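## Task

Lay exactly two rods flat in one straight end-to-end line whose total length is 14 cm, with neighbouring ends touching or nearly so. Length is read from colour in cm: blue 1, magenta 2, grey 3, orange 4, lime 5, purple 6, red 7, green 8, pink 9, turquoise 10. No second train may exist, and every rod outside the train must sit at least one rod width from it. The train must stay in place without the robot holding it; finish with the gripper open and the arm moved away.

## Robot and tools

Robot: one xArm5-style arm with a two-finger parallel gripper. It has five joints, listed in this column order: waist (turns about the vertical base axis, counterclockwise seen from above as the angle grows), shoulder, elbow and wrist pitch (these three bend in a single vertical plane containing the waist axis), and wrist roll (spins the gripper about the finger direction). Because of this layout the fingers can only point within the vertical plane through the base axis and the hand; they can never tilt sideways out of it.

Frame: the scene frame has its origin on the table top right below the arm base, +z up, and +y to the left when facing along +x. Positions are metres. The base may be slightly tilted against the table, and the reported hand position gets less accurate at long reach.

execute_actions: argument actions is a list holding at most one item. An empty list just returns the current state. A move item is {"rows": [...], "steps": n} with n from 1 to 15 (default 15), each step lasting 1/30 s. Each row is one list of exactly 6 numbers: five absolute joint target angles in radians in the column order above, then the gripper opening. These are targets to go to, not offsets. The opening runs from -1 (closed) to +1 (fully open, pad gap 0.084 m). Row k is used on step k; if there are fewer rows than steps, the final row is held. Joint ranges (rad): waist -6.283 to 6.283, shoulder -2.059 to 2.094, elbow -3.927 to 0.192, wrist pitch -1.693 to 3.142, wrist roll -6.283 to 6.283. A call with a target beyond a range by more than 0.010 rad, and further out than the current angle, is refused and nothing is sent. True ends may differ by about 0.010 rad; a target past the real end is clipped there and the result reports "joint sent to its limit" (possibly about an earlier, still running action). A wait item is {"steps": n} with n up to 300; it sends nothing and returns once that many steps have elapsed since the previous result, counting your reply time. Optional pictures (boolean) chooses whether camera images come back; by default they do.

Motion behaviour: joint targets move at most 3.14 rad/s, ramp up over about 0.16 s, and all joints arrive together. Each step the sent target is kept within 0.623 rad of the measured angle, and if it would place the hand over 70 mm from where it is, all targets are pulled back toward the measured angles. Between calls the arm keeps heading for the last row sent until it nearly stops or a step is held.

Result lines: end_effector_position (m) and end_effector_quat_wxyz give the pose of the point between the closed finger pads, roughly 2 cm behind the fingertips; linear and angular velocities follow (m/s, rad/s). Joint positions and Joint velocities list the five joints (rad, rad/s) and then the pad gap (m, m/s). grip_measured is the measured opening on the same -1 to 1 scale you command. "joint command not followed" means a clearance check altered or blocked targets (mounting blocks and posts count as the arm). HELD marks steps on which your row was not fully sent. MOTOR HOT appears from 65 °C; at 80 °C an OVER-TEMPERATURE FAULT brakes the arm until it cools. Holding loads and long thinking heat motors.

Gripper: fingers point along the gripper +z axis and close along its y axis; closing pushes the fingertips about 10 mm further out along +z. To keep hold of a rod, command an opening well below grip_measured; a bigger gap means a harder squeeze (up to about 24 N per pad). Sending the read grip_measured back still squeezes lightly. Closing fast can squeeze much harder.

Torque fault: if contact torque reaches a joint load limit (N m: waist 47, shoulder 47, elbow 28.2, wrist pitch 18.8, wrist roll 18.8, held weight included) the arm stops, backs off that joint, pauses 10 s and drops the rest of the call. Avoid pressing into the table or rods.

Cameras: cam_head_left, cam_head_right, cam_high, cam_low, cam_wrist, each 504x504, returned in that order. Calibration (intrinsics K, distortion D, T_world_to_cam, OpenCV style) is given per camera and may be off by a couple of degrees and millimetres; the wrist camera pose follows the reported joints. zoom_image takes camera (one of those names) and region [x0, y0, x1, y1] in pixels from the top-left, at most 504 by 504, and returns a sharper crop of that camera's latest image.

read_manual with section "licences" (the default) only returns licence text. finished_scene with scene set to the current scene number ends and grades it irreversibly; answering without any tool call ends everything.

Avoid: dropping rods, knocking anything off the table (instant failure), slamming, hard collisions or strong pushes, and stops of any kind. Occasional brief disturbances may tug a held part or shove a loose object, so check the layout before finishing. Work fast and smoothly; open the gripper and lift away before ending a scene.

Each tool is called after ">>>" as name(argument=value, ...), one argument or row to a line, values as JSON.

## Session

>>> execute_actions(
  actions=[],
)

Scene clock: 0.00 s of 5100.00 s.
end_effector_position=(+0.1882, +0.0643, +0.3539) grip_measured=+1.00 end_effector_quat_wxyz=(+0.264, -0.531, -0.436, +0.677) end_effector_velocity=(-0.000, -0.000, -0.000) end_effector_angular_velocity=(-0.000, +0.001, +0.000)
Joint positions: [ 0.264  0.336 -1.222  2.526 -1.068  0.084]
Joint velocities: [ 0.    -0.     0.001 -0.    -0.    -0.   ]
Motor temperatures (°C, as the motors report them): [35 36 39 39 38]
camera_calibration (this result's frames):
cam_wrist: T_world_to_cam=[[0.0858923, -0.466588, -0.880294, 0.360448], [0.299086, -0.830733, 0.469501, -0.0996579], [-0.950353, -0.30361, 0.0681964, 0.303458], [0, 0, 0, 1]] pos_world=[0.287238, 0.177524, 0.343395]

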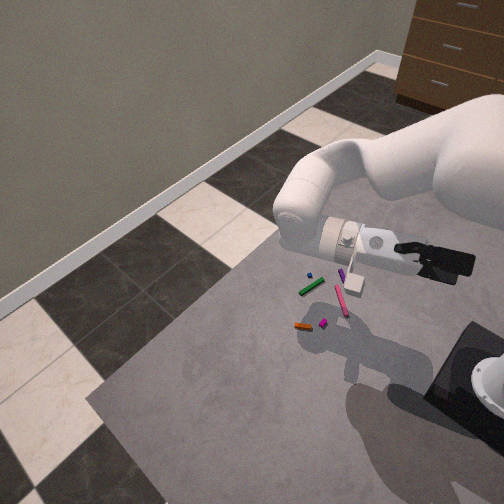

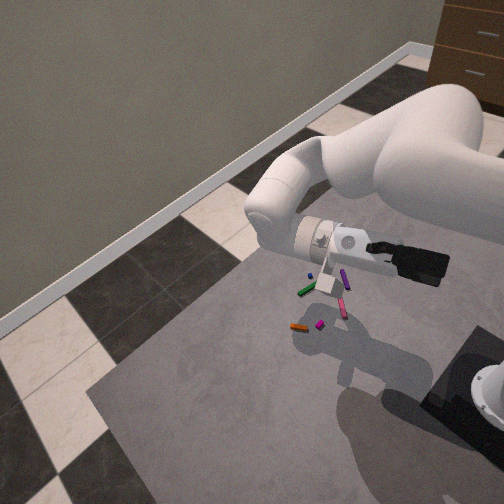

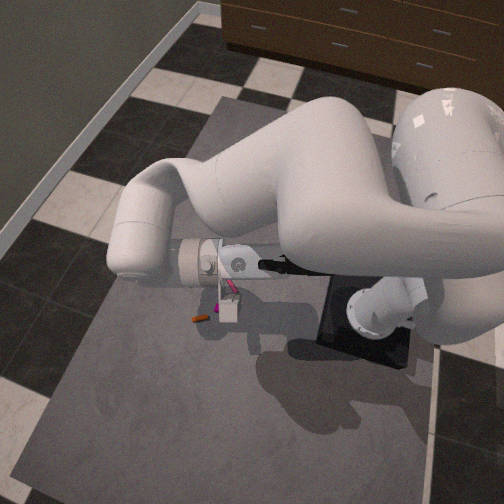

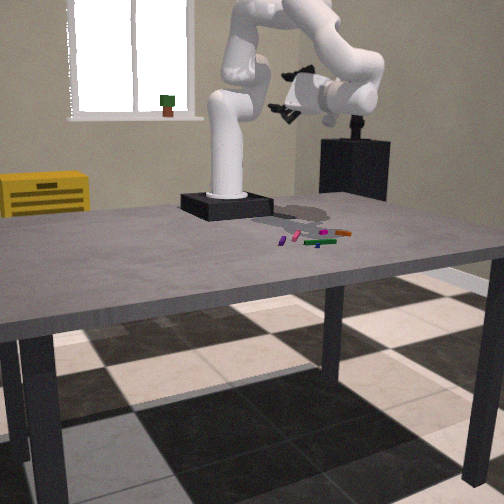

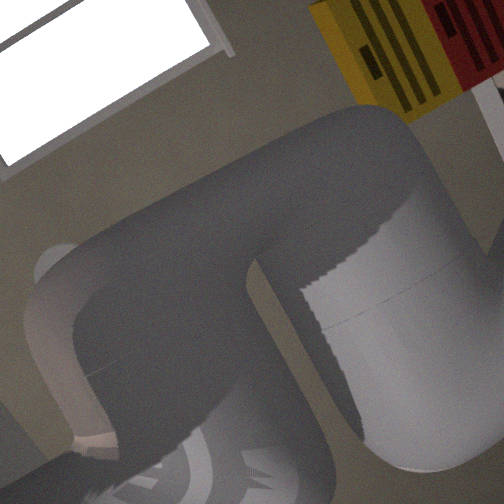

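>>> execute_actions(
  actions=[
    {"rows": [[0.1,0.2,-1.1,1.2,-0.5,-0.2]]},
  ],
  pictures=false,
)

>>> execute_actions(
  actions=[
    {"steps":15},
  ],
  pictures=false,
)

>>> execute_actions(
  actions=[
    {"rows": [[-0.08,-0.3168,-0.5535,0.8843,0,-0.2]]},
  ],
  pictures=false,
)

>>> execute_actions(
  actions=[
    {"steps":30},
  ],
)

Scene clock: 9.53 s of 5100.00 s.
end_effector_position=(+0.2570, +0.0521, +0.2295) grip_measured=-0.21 end_effector_quat_wxyz=(-0.104, +0.804, +0.361, -0.461) end_effector_velocity=(+0.275, +0.017, -0.232) end_effector_angular_velocity=(-0.095, -1.535, -0.381)
Joint positions: [ 0.143  0.236 -1.133  1.893 -0.652  0.035]
Joint velocities: [-0.131 -0.111  0.101 -1.474  0.471 -0.002]
Motor temperatures (°C, as the motors report them): [35 36 39 39 38]
Steps of this call (steps 1 to 90: nothing new was sent; then 6.03 s passed at rest; steps 91 to 105: all 15 steps of this action). Readings (joint positions):
91: [0.264 0.336 -1.222 2.525 -1.067]
92: [0.263 0.335 -1.222 2.521 -1.063]
94: [0.252 0.326 -1.213 2.476 -1.021]
98: [0.196 0.280 -1.172 2.257 -0.836]
105: the state above

Scene clock: 10.03 s of 5100.00 s.
end_effector_position=(+0.4055, +0.0639, +0.1750) grip_measured=-0.22 end_effector_quat_wxyz=(-0.026, +0.932, +0.321, -0.164) end_effector_velocity=(+0.123, +0.007, -0.002) end_effector_angular_velocity=(+0.044, -0.490, -0.118)
Joint positions: [ 0.103  0.202 -1.103  1.248 -0.51   0.035]
Joint velocities: [-0.028 -0.024  0.023 -0.489  0.099  0.   ]
Motor temperatures (°C, as the motors report them): [35 36 39 39 38]
Steps of this call (steps 1 to 15: the robot went on to your last target). Readings (joint positions):
1: [0.139 0.233 -1.129 1.844 -0.637]
2: [0.135 0.230 -1.127 1.795 -0.624]
4: [0.129 0.224 -1.122 1.698 -0.601]
8: [0.118 0.215 -1.113 1.507 -0.562]
15: the state above

Scene clock: 10.53 s of 5100.00 s.
end_effector_position=(+0.3496, -0.0045, +0.1938) grip_measured=-0.22 end_effector_quat_wxyz=(+0.002, +1.000, +0.013, -0.012) end_effector_velocity=(-0.060, -0.048, -0.005) end_effector_angular_velocity=(-0.012, -0.246, -0.551)
Joint positions: [-0.066 -0.278 -0.594  0.911 -0.04   0.035]
Joint velocities: [-0.139 -0.404  0.435 -0.274  0.414 -0.   ]
Motor temperatures (°C, as the motors report them): [35 36 39 39 38]
Steps of this call (steps 1 to 15: all 15 steps of this action). Readings (joint positions):
1: [0.102 0.201 -1.102 1.234 -0.507]
2: [0.100 0.197 -1.097 1.221 -0.500]
4: [0.086 0.157 -1.052 1.182 -0.456]
8: [0.018 -0.035 -0.853 1.064 -0.275]
15: the state above

Scene clock: 11.53 s of 5100.00 s.
end_effector_position=(+0.3443, -0.0091, +0.1936) grip_measured=-0.22 end_effector_quat_wxyz=(+0.002, +1.000, -0.014, +0.000) end_effector_velocity=(-0.000, -0.001, -0.000) end_effector_angular_velocity=(+0.000, +0.000, -0.001)
Joint positions: [-0.08  -0.317 -0.554  0.884 -0.     0.035]
Joint velocities: [-0.002 -0.     0.001 -0.    -0.001  0.   ]
Motor temperatures (°C, as the motors report them): [35 36 39 39 38]
Steps of this call (steps 1 to 30: the robot went on to your last target). Readings (joint positions):
1: [-0.070 -0.289 -0.582 0.903 -0.028]
2: [-0.073 -0.297 -0.574 0.898 -0.020]
4: [-0.076 -0.306 -0.565 0.891 -0.010]
8: [-0.079 -0.313 -0.557 0.886 -0.003]
30: the state above
The arm was judged still, so your last target was given up. Only a new action makes it travel on or press farther. Fingers that are still opening or closing keep moving.
camera_calibration (this result's frames):
cam_wrist: T_world_to_cam=[[-0.00590306, -0.999944, -0.00875622, 0.0296467], [-0.999983, 0.00590274, 0.0000619827, 0.413761], [-0.0000102935, 0.00875644, -0.999962, 0.322894], [0, 0, 0, 1]] pos_world=[0.413932, 0.0243753, 0.323115]

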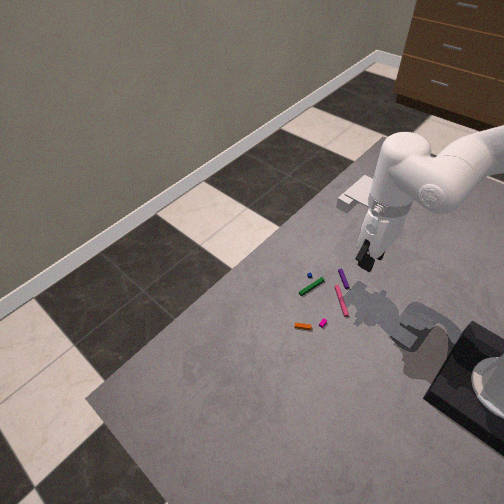

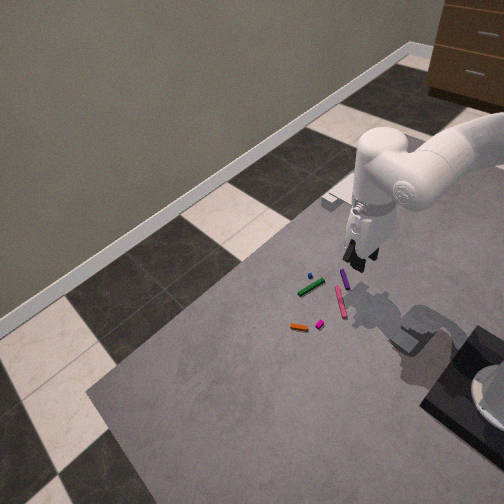

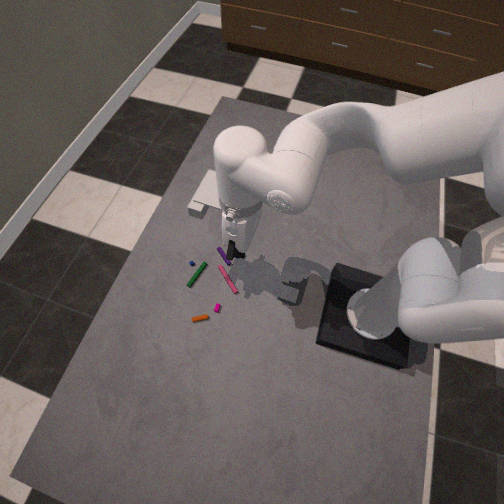

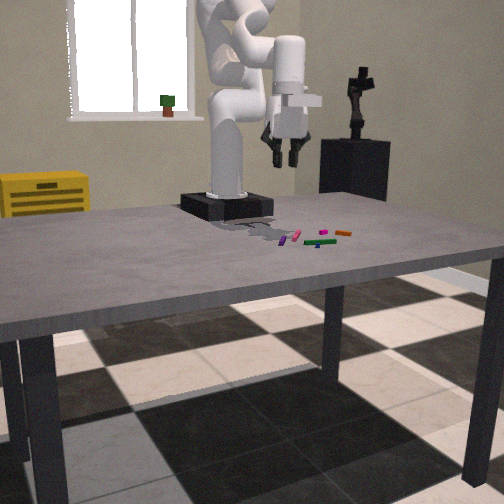

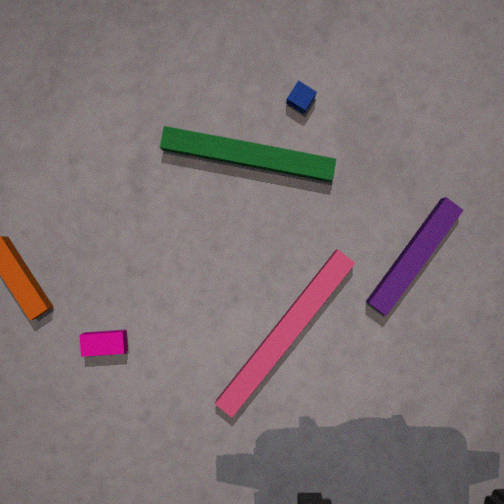

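>>> execute_actions(
  actions=[
    {"rows": [[-0.1757,0.2505,-0.7148,0.4783,0.552,-0.4]]},
  ],
  pictures=false,
)

>>> execute_actions(
  actions=[
    {"steps":20},
  ],
)

Scene clock: 23.10 s of 5100.00 s.
end_effector_position=(+0.4060, -0.0435, +0.0878) grip_measured=-0.42 end_effector_quat_wxyz=(+0.002, +0.961, -0.276, -0.000) end_effector_velocity=(+0.064, -0.072, -0.252) end_effector_angular_velocity=(+0.006, +0.037, -1.020)
Joint positions: [-0.159  0.149 -0.685  0.552  0.452  0.026]
Joint velocities: [-0.156  0.914 -0.239 -0.634  0.864 -0.   ]
Motor temperatures (°C, as the motors report them): [35 36 40 39 38]
Steps of this call (steps 1 to 90: nothing new was sent; then 8.07 s passed at rest; steps 91 to 105: all 15 steps of this action). Readings (joint positions):
91: [-0.080 -0.317 -0.554 0.884 0.000]
92: [-0.081 -0.313 -0.555 0.881 0.005]
94: [-0.087 -0.272 -0.569 0.849 0.049]
98: [-0.116 -0.106 -0.613 0.734 0.204]
105: the state above

Scene clock: 23.77 s of 5100.00 s.
end_effector_position=(+0.4143, -0.0516, +0.0603) grip_measured=-0.42 end_effector_quat_wxyz=(+0.001, +0.943, -0.332, +0.001) end_effector_velocity=(-0.001, -0.000, -0.001) end_effector_angular_velocity=(+0.000, +0.003, -0.002)
Joint positions: [-0.176  0.25  -0.715  0.478  0.552  0.026]
Joint velocities: [-0.001  0.003  0.    -0.001  0.001 -0.   ]
Motor temperatures (°C, as the motors report them): [35 36 40 39 38]
Steps of this call (steps 1 to 20: the robot went on to your last target). Readings (joint positions):
1: [-0.163 0.176 -0.693 0.533 0.478]
2: [-0.167 0.198 -0.698 0.518 0.498]
4: [-0.171 0.224 -0.705 0.499 0.524]
8: [-0.174 0.243 -0.713 0.483 0.545]
20: the state above
camera_calibration (this result's frames):
cam_wrist: T_world_to_cam=[[-0.607828, -0.793991, -0.0111066, 0.24658], [-0.794025, 0.607882, -0.00201772, 0.429817], [0.00835355, 0.00759248, -0.999936, 0.186442], [0, 0, 0, 1]] pos_world=[0.489607, -0.0669114, 0.190036]

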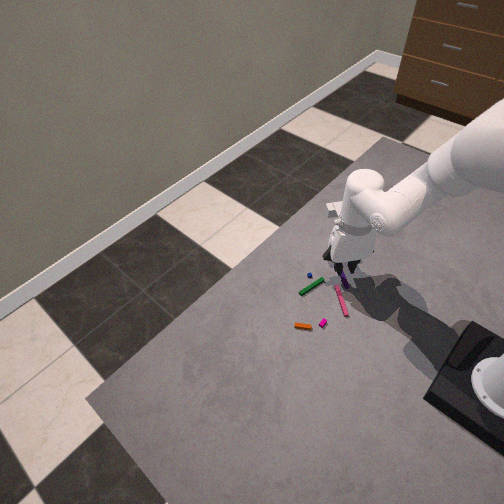

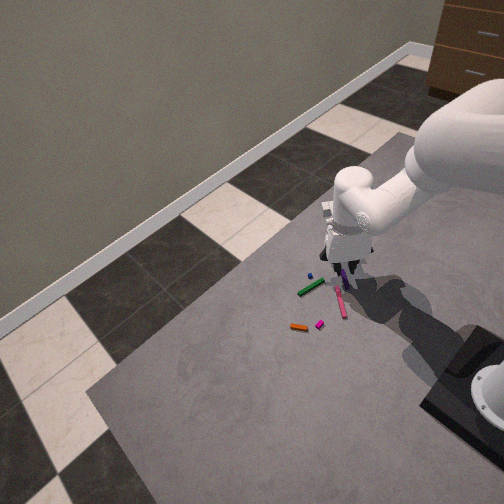

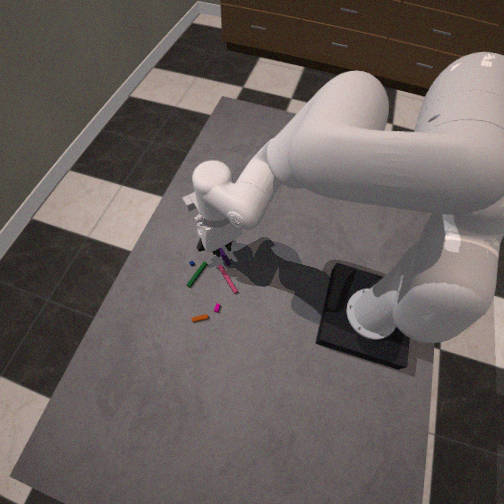

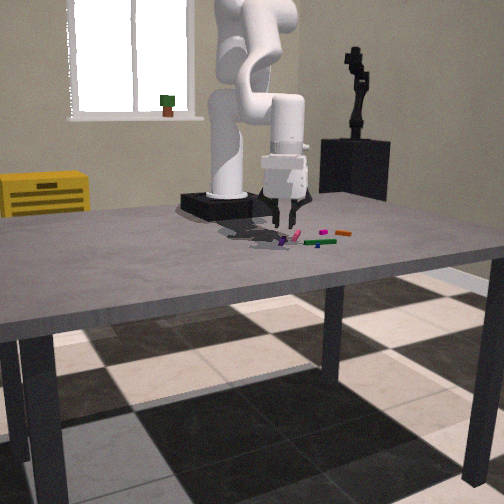

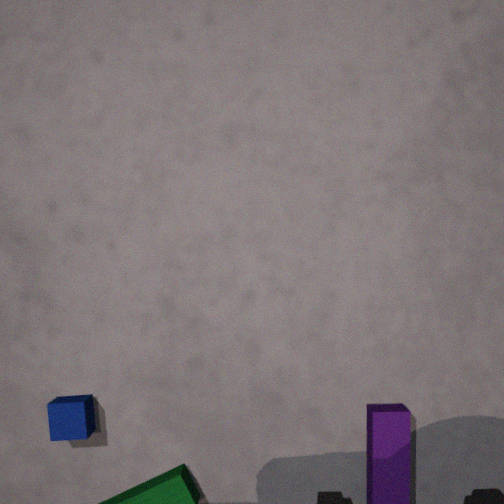

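>>> execute_actions(
  actions=[
    {"rows": [[-0.178,0.29,-0.7179,0.4419,0.55,-0.4],[-0.178,0.29,-0.7179,0.4419,0.55,-0.4],[-0.179,0.33,-0.721,0.405,0.549,-0.4],[-0.179,0.33,-0.721,0.405,0.549,-0.4],[-0.179,0.3586,-0.7233,0.3787,0.549,-0.4]]},
  ],
  pictures=false,
)

>>> execute_actions(
  actions=[
    {"rows": [[-0.179,0.3586,-0.7233,0.3787,0.549,-0.4],[-0.179,0.3586,-0.7233,0.3787,0.549,-0.4],[-0.179,0.3586,-0.7233,0.3787,0.549,-0.4],[-0.179,0.3586,-0.7233,0.3787,0.549,-0.4],[-0.179,0.3586,-0.7233,0.3787,0.549,-0.5],[-0.179,0.3586,-0.7233,0.3787,0.549,-0.6],[-0.179,0.3586,-0.7233,0.3787,0.549,-0.7],[-0.179,0.3586,-0.7233,0.3787,0.549,-0.75],[-0.179,0.3586,-0.7233,0.3787,0.549,-0.8],[-0.179,0.3586,-0.7233,0.3787,0.549,-0.85],[-0.179,0.3586,-0.7233,0.3787,0.549,-0.9],[-0.179,0.3586,-0.7233,0.3787,0.549,-0.95]]},
  ],
  pictures=false,
)

>>> execute_actions(
  actions=[
    {"rows": [[-0.179,0.33,-0.721,0.405,0.549,-0.95],[-0.179,0.33,-0.721,0.405,0.549,-0.95],[-0.179,0.30,-0.7187,0.4327,0.549,-0.95],[-0.179,0.30,-0.7187,0.4327,0.549,-0.95],[-0.179,0.27,-0.7163,0.4603,0.549,-0.95]],"steps":11},
  ],
  pictures=false,
)

>>> execute_actions(
  actions=[
    {"rows": [[-0.1728,0.33,-0.8246,0.5086,-1.475,-0.95]]},
  ],
  pictures=false,
)

>>> execute_actions(
  actions=[
    {"steps":22},
  ],
  pictures=false,
)

>>> execute_actions(
  actions=[
    {"rows": [[-0.1728,0.36,-0.8266,0.4806,-1.475,-0.95],[-0.1728,0.36,-0.8266,0.4806,-1.475,-0.95],[-0.1728,0.39,-0.8286,0.4526,-1.475,-0.95],[-0.1728,0.39,-0.8286,0.4526,-1.475,-0.95],[-0.1728,0.41,-0.83,0.434,-1.475,-0.95]]},
  ],
  pictures=false,
)

>>> execute_actions(
  actions=[
    {"steps":8},
  ],
)

Scene clock: 35.93 s of 5100.00 s.
end_effector_position=(+0.4141, -0.0530, +0.0260) grip_measured=-0.42 end_effector_quat_wxyz=(+0.001, +0.943, -0.332, +0.001) end_effector_velocity=(+0.006, -0.001, -0.009) end_effector_angular_velocity=(-0.002, -0.017, -0.000)
Joint positions: [-0.179  0.354 -0.723  0.383  0.549  0.026]
Joint velocities: [-0.001  0.036 -0.011 -0.042 -0.001 -0.   ]
Motor temperatures (°C, as the motors report them): [35 36 40 39 38]
Steps of this call (steps 1 to 15: the robot went on to your last target; steps 16 to 90: nothing new was sent; then 8.67 s passed at rest; steps 91 to 105: all 15 steps of this action). Readings (joint positions):
91: [-0.176 0.251 -0.715 0.478 0.552]
92: [-0.176 0.253 -0.715 0.475 0.552]
94: [-0.177 0.267 -0.717 0.461 0.551]
98: [-0.178 0.319 -0.720 0.416 0.550]
105: the state above

Scene clock: 36.43 s of 5100.00 s.
end_effector_position=(+0.4141, -0.0531, +0.0248) grip_measured=-0.78 end_effector_quat_wxyz=(+0.001, +0.943, -0.332, +0.001) end_effector_velocity=(+0.000, -0.000, +0.000) end_effector_angular_velocity=(-0.000, -0.001, -0.001)
Joint positions: [-0.179  0.358 -0.723  0.379  0.549  0.01 ]
Joint velocities: [-0.001  0.    -0.001 -0.    -0.     0.   ]
Motor temperatures (°C, as the motors report them): [35 36 40 39 38]
Steps of this call (steps 1 to 15: all 15 steps of this action). Readings (joint positions):
1: [-0.179 0.355 -0.723 0.381 0.549]
2: [-0.179 0.356 -0.723 0.381 0.549]
4: [-0.179 0.357 -0.723 0.380 0.549]
8: [-0.179 0.358 -0.723 0.379 0.549]
15: the state above

Scene clock: 36.80 s of 5100.00 s.
end_effector_position=(+0.4155, -0.0532, +0.0501) grip_measured=-0.78 end_effector_quat_wxyz=(+0.001, +0.943, -0.332, +0.002) end_effector_velocity=(-0.006, +0.000, +0.040) end_effector_angular_velocity=(+0.002, +0.014, -0.002)
Joint positions: [-0.179  0.283 -0.719  0.447  0.549  0.01 ]
Joint velocities: [-0.001 -0.13   0.018  0.127  0.    -0.   ]
Motor temperatures (°C, as the motors report them): [35 36 40 39 38]
Steps of this call (steps 1 to 11: all 11 steps of this action). Readings (joint positions):
1: [-0.179 0.358 -0.723 0.379 0.549]
2: [-0.179 0.357 -0.723 0.381 0.549]
4: [-0.179 0.346 -0.721 0.392 0.549]
8: [-0.179 0.305 -0.719 0.428 0.549]
11: the state above

Scene clock: 37.30 s of 5100.00 s.
end_effector_position=(+0.4414, -0.0538, +0.0567) grip_measured=-0.78 end_effector_quat_wxyz=(+0.001, +0.993, +0.119, +0.000) end_effector_velocity=(+0.010, -0.001, -0.000) end_effector_angular_velocity=(+0.000, +0.017, +2.418)
Joint positions: [-0.173  0.327 -0.819  0.506 -0.359  0.01 ]
Joint velocities: [ 0.001  0.029 -0.049  0.029 -2.416 -0.   ]
Motor temperatures (°C, as the motors report them): [35 36 40 39 38]
Steps of this call (steps 1 to 15: all 15 steps of this action). Readings (joint positions):
1: [-0.179 0.279 -0.718 0.451 0.549]
2: [-0.179 0.278 -0.719 0.454 0.544]
4: [-0.179 0.281 -0.727 0.462 0.498]
8: [-0.176 0.304 -0.774 0.485 0.222]
15: the state above

Scene clock: 38.03 s of 5100.00 s.
end_effector_position=(+0.4430, -0.0539, +0.0570) grip_measured=-0.78 end_effector_quat_wxyz=(+0.001, +0.781, +0.624, -0.001) end_effector_velocity=(+0.043, -0.001, +0.033) end_effector_angular_velocity=(-0.013, -0.108, +0.065)
Joint positions: [-0.173  0.33  -0.825  0.508 -1.47   0.01 ]
Joint velocities: [ 0.009 -0.032 -0.056 -0.021 -0.055  0.   ]
Motor temperatures (°C, as the motors report them): [35 36 40 39 38]
Steps of this call (steps 1 to 22: the robot went on to your last target). Readings (joint positions):
1: [-0.173 0.328 -0.821 0.507 -0.440]
2: [-0.173 0.329 -0.822 0.507 -0.521]
4: [-0.173 0.329 -0.823 0.508 -0.684]
8: [-0.173 0.330 -0.824 0.508 -1.008]
22: the state above

Scene clock: 38.53 s of 5100.00 s.
end_effector_position=(+0.4427, -0.0539, +0.0295) grip_measured=-0.78 end_effector_quat_wxyz=(+0.001, +0.779, +0.626, -0.001) end_effector_velocity=(+0.003, -0.000, -0.008) end_effector_angular_velocity=(-0.001, -0.009, +0.001)
Joint positions: [-0.173  0.407 -0.83   0.437 -1.475  0.01 ]
Joint velocities: [-0.     0.026 -0.005 -0.03  -0.001 -0.   ]
Motor temperatures (°C, as the motors report them): [35 36 40 39 38]
Steps of this call (steps 1 to 15: all 15 steps of this action). Readings (joint positions):
1: [-0.173 0.329 -0.827 0.508 -1.471]
2: [-0.172 0.330 -0.829 0.505 -1.472]
4: [-0.172 0.341 -0.830 0.494 -1.474]
8: [-0.173 0.381 -0.828 0.461 -1.475]
15: the state above

Scene clock: 38.80 s of 5100.00 s.
end_effector_position=(+0.4426, -0.0539, +0.0284) grip_measured=-0.78 end_effector_quat_wxyz=(+0.001, +0.779, +0.626, -0.001) end_effector_velocity=(-0.000, -0.000, -0.001) end_effector_angular_velocity=(+0.000, +0.001, -0.000)
Joint positions: [-0.173  0.41  -0.83   0.434 -1.475  0.01 ]
Joint velocities: [-0.     0.003 -0.    -0.002 -0.     0.   ]
Motor temperatures (°C, as the motors report them): [35 36 40 39 38]
Steps of this call (steps 1 to 8: the robot went on to your last target). Readings (joint positions):
1: [-0.173 0.408 -0.830 0.436 -1.475]
2: [-0.173 0.408 -0.830 0.435 -1.475]
4: [-0.173 0.409 -0.830 0.435 -1.475]
8: the state above
camera_calibration (this result's frames):
cam_wrist: T_world_to_cam=[[0.981071, -0.193296, -0.0116942, -0.409232], [-0.193272, -0.98114, 0.00316478, 0.101956], [-0.0120853, -0.000844721, -0.999927, 0.162897], [0, 0, 0, 1]] pos_world=[0.42316, 0.0210679, 0.157777]

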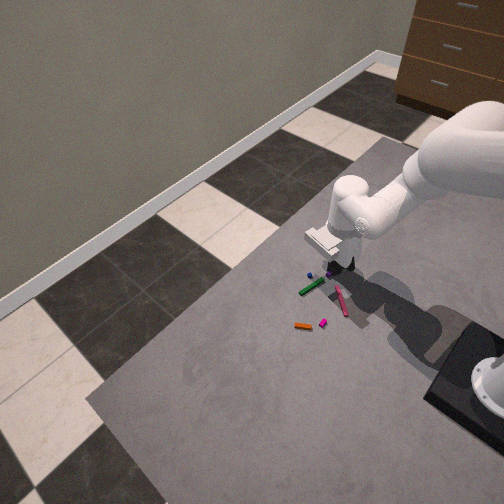

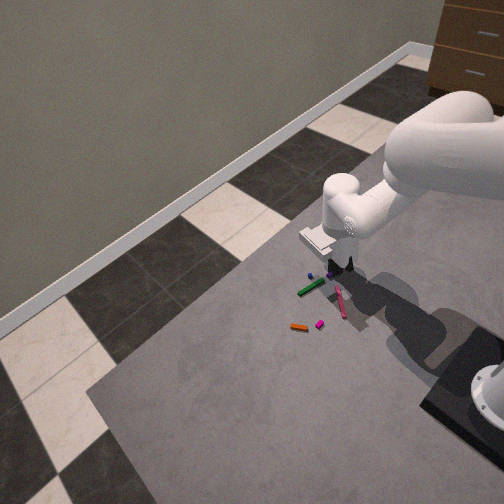

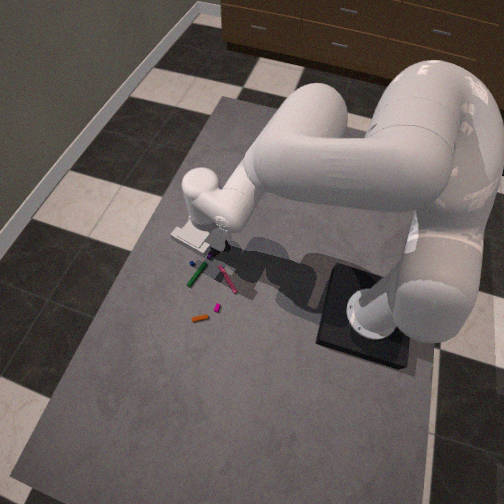

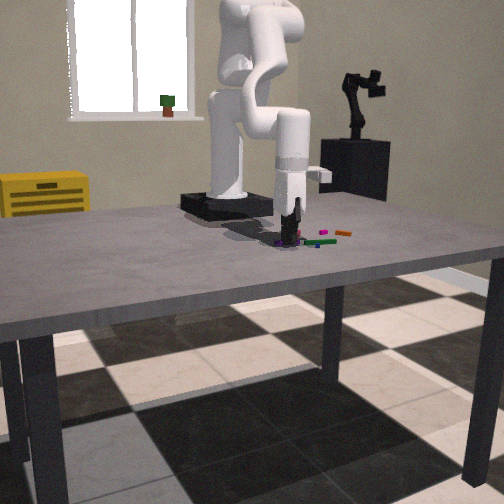

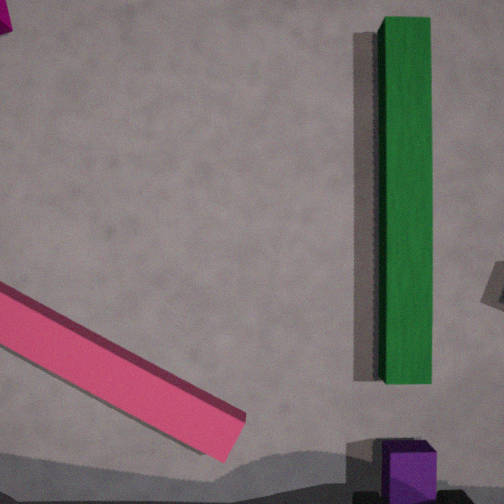

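>>> execute_actions(
  actions=[
    {"rows": [[-0.1624,0.4138,-0.8321,0.4323,-1.4646,-0.95],[-0.1624,0.4138,-0.8321,0.4323,-1.4646,-0.95],[-0.1624,0.4138,-0.8321,0.4323,-1.4646,-0.95],[-0.152,0.4176,-0.8341,0.4305,-1.4542,-0.95],[-0.152,0.4176,-0.8341,0.4305,-1.4542,-0.95],[-0.152,0.4176,-0.8341,0.4305,-1.4542,-0.95],[-0.1416,0.4214,-0.8362,0.4288,-1.4438,-0.95]]},
  ],
  pictures=false,
)

>>> execute_actions(
  actions=[
    {"steps":10},
  ],
)

>>> zoom_image(
  camera="cam_wrist",
  region=[340, 384, 500, 504],
)

Scene clock: 45.80 s of 5100.00 s.
end_effector_position=(+0.4450, -0.0411, +0.0254) grip_measured=-0.78 end_effector_quat_wxyz=(+0.001, +0.779, +0.626, -0.001) end_effector_velocity=(+0.002, +0.008, -0.001) end_effector_angular_velocity=(-0.000, -0.002, -0.004)
Joint positions: [-0.144  0.421 -0.836  0.429 -1.446  0.01 ]
Joint velocities: [ 0.017  0.007 -0.005 -0.004  0.021  0.   ]
Motor temperatures (°C, as the motors report them): [35 36 40 39 38]
Steps of this call (steps 1 to 15: the robot went on to your last target; steps 16 to 90: nothing new was sent; then 3.50 s passed at rest; steps 91 to 105: all 15 steps of this action). Readings (joint positions):
91: [-0.173 0.410 -0.830 0.434 -1.475]
92: [-0.172 0.410 -0.830 0.434 -1.474]
94: [-0.169 0.412 -0.831 0.433 -1.471]
98: [-0.158 0.416 -0.833 0.431 -1.460]
105: the state above

Scene clock: 46.13 s of 5100.00 s.
end_effector_position=(+0.4452, -0.0403, +0.0252) grip_measured=-0.78 end_effector_quat_wxyz=(+0.001, +0.780, +0.626, -0.001) end_effector_velocity=(+0.000, +0.000, -0.000) end_effector_angular_velocity=(-0.000, -0.000, +0.000)
Joint positions: [-0.142  0.421 -0.836  0.429 -1.444  0.01 ]
Joint velocities: [ 0.001  0.     0.    -0.001  0.001 -0.   ]
Motor temperatures (°C, as the motors report them): [35 36 40 39 38]
Steps of this call (steps 1 to 10: the robot went on to your last target). Readings (joint positions):
1: [-0.143 0.421 -0.836 0.429 -1.445]
2: [-0.143 0.421 -0.836 0.429 -1.445]
4: [-0.142 0.421 -0.836 0.429 -1.444]
8: [-0.142 0.421 -0.836 0.429 -1.444]
10: the state above
camera_calibration (this result's frames):
cam_wrist: T_world_to_cam=[[0.981052, -0.193374, -0.01199, -0.409191], [-0.193344, -0.981124, 0.00362169, 0.115877], [-0.0124641, -0.00123486, -0.999922, 0.15992], [0, 0, 0, 1]] pos_world=[0.425835, 0.0347605, 0.154582]

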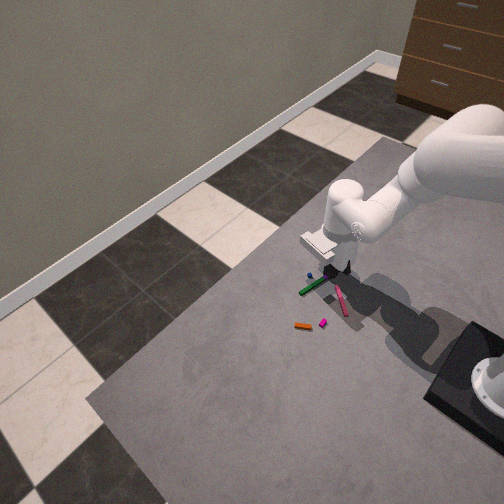

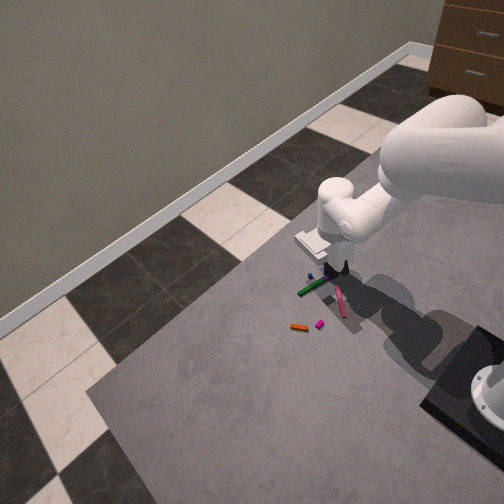

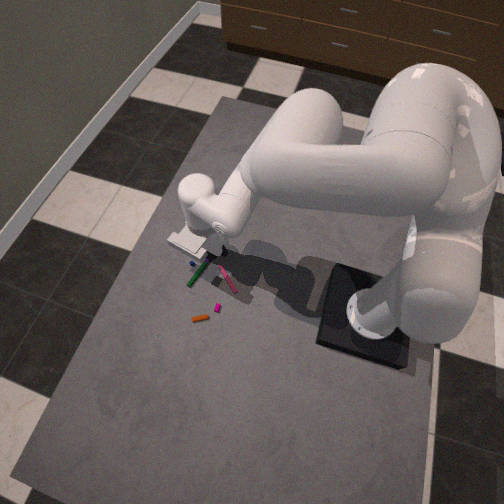

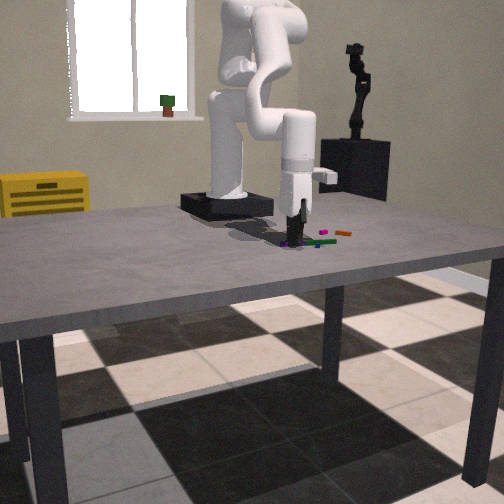

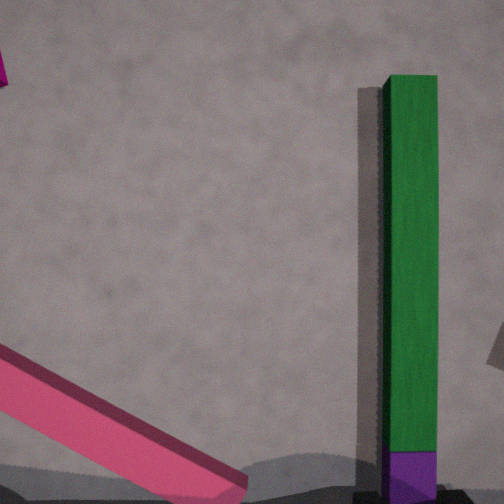

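Region (340, 384, 500, 504) of cam_wrist's 504x504 image, scaled by 3.150, with more detail than that image has; it fills the top 378 rows of this view, and the rest is white.

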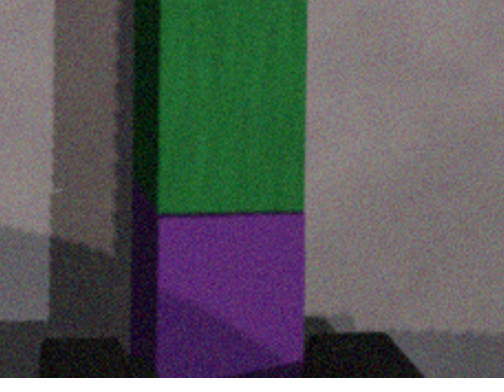

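>>> execute_actions(
  actions=[
    {"rows": [[-0.1416,0.4214,-0.8362,0.4288,-1.4438,-0.75],[-0.1416,0.4214,-0.8362,0.4288,-1.4438,-0.6],[-0.1416,0.4214,-0.8362,0.4288,-1.4438,-0.5],[-0.1416,0.4214,-0.8362,0.4288,-1.4438,-0.4],[-0.1416,0.4214,-0.8362,0.4288,-1.4438,-0.4],[-0.1416,0.4214,-0.8362,0.4288,-1.4438,-0.4],[-0.1416,0.4214,-0.8362,0.4288,-1.4438,-0.4],[-0.1416,0.4214,-0.8362,0.4288,-1.4438,-0.4],[-0.1416,0.39,-0.834,0.458,-1.4438,-0.4],[-0.1416,0.39,-0.834,0.458,-1.4438,-0.4],[-0.1416,0.33,-0.83,0.514,-1.4438,-0.4],[-0.1416,0.33,-0.83,0.514,-1.4438,-0.4],[-0.1416,0.2,-0.84,0.654,-1.4438,-0.4]]},
  ],
  pictures=false,
)

>>> execute_actions(
  actions=[
    {"steps":20},
  ],
)

Scene clock: 52.07 s of 5100.00 s.
end_effector_position=(+0.4446, -0.0401, +0.0491) grip_measured=-0.42 end_effector_quat_wxyz=(-0.000, +0.780, +0.626, -0.003) end_effector_velocity=(+0.017, -0.000, +0.289) end_effector_angular_velocity=(-0.001, -0.007, +0.001)
Joint positions: [-0.142  0.354 -0.832  0.497 -1.444  0.026]
Joint velocities: [ 0.    -0.761 -0.014  0.767 -0.     0.001]
Motor temperatures (°C, as the motors report them): [35 36 40 39 38]
Steps of this call (steps 1 to 15: the robot went on to your last target; steps 16 to 90: nothing new was sent; then 2.43 s passed at rest; steps 91 to 105: all 15 steps of this action). Readings (joint positions):
91: [-0.142 0.421 -0.836 0.429 -1.444]
92: [-0.142 0.421 -0.836 0.429 -1.444]
94: [-0.142 0.421 -0.836 0.429 -1.444]
98: [-0.142 0.421 -0.836 0.429 -1.444]
105: the state above

Scene clock: 52.73 s of 5100.00 s.
end_effector_position=(+0.4453, -0.0399, +0.1092) grip_measured=-0.42 end_effector_quat_wxyz=(+0.001, +0.779, +0.626, -0.001) end_effector_velocity=(+0.001, +0.000, +0.002) end_effector_angular_velocity=(-0.000, -0.002, +0.001)
Joint positions: [-0.142  0.201 -0.84   0.654 -1.444  0.026]
Joint velocities: [ 0.    -0.004 -0.001  0.003 -0.    -0.   ]
Motor temperatures (°C, as the motors report them): [35 36 40 39 38]
Steps of this call (steps 1 to 20: the robot went on to your last target). Readings (joint positions):
1: [-0.142 0.327 -0.833 0.524 -1.444]
2: [-0.142 0.299 -0.836 0.551 -1.444]
4: [-0.142 0.252 -0.841 0.596 -1.444]
8: [-0.142 0.213 -0.841 0.639 -1.444]
20: the state above
camera_calibration (this result's frames):
cam_wrist: T_world_to_cam=[[0.981055, -0.193315, -0.0126381, -0.408169], [-0.193284, -0.981136, 0.00369167, 0.115886], [-0.0131134, -0.001179, -0.999913, 0.244113], [0, 0, 0, 1]] pos_world=[0.426036, 0.0350829, 0.238506]

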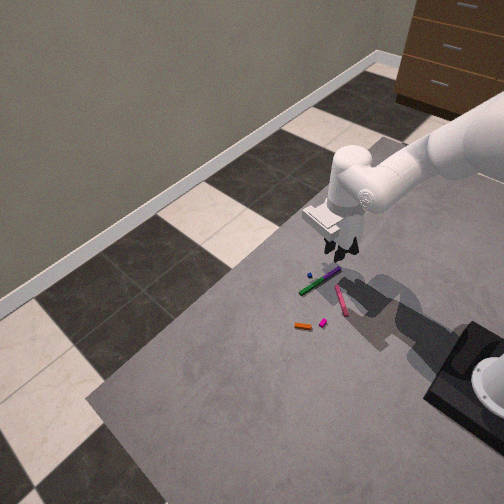

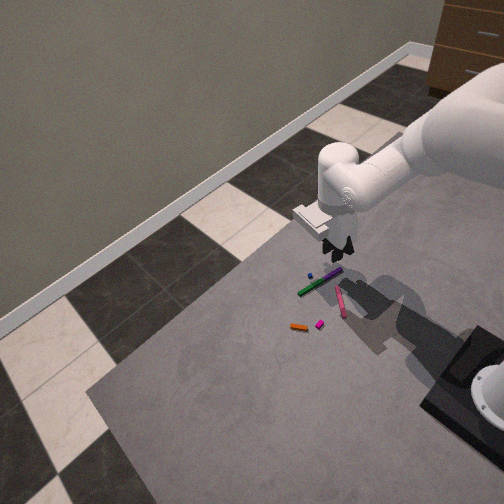

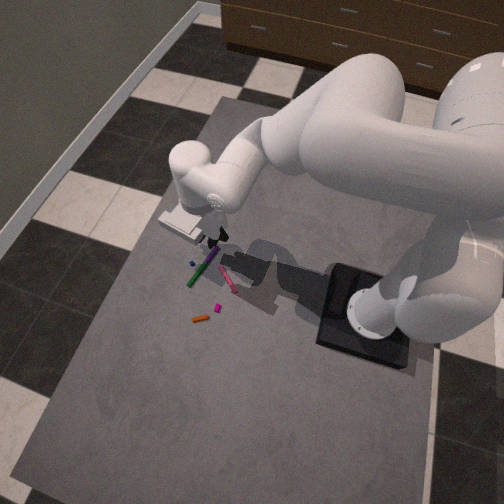

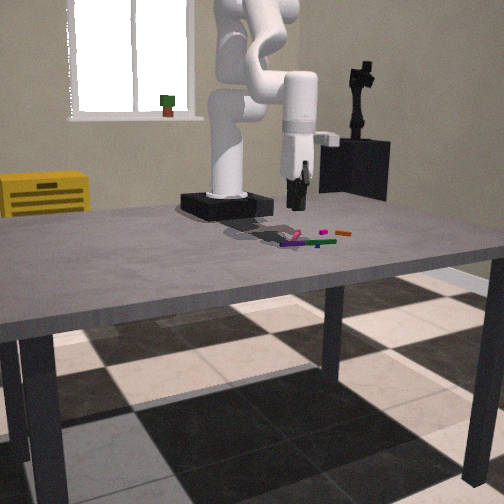

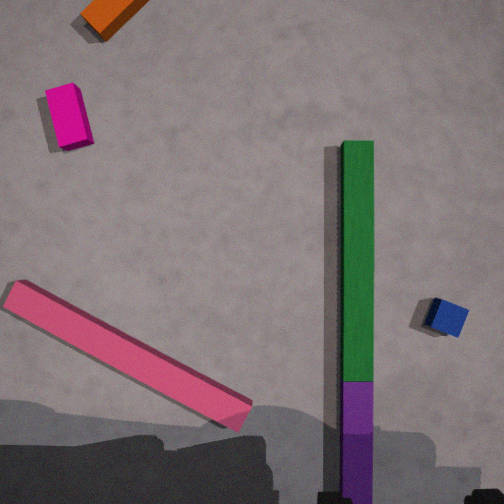

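>>> finished_scene(
  scene=2,
)

The scene is finished: the task was done.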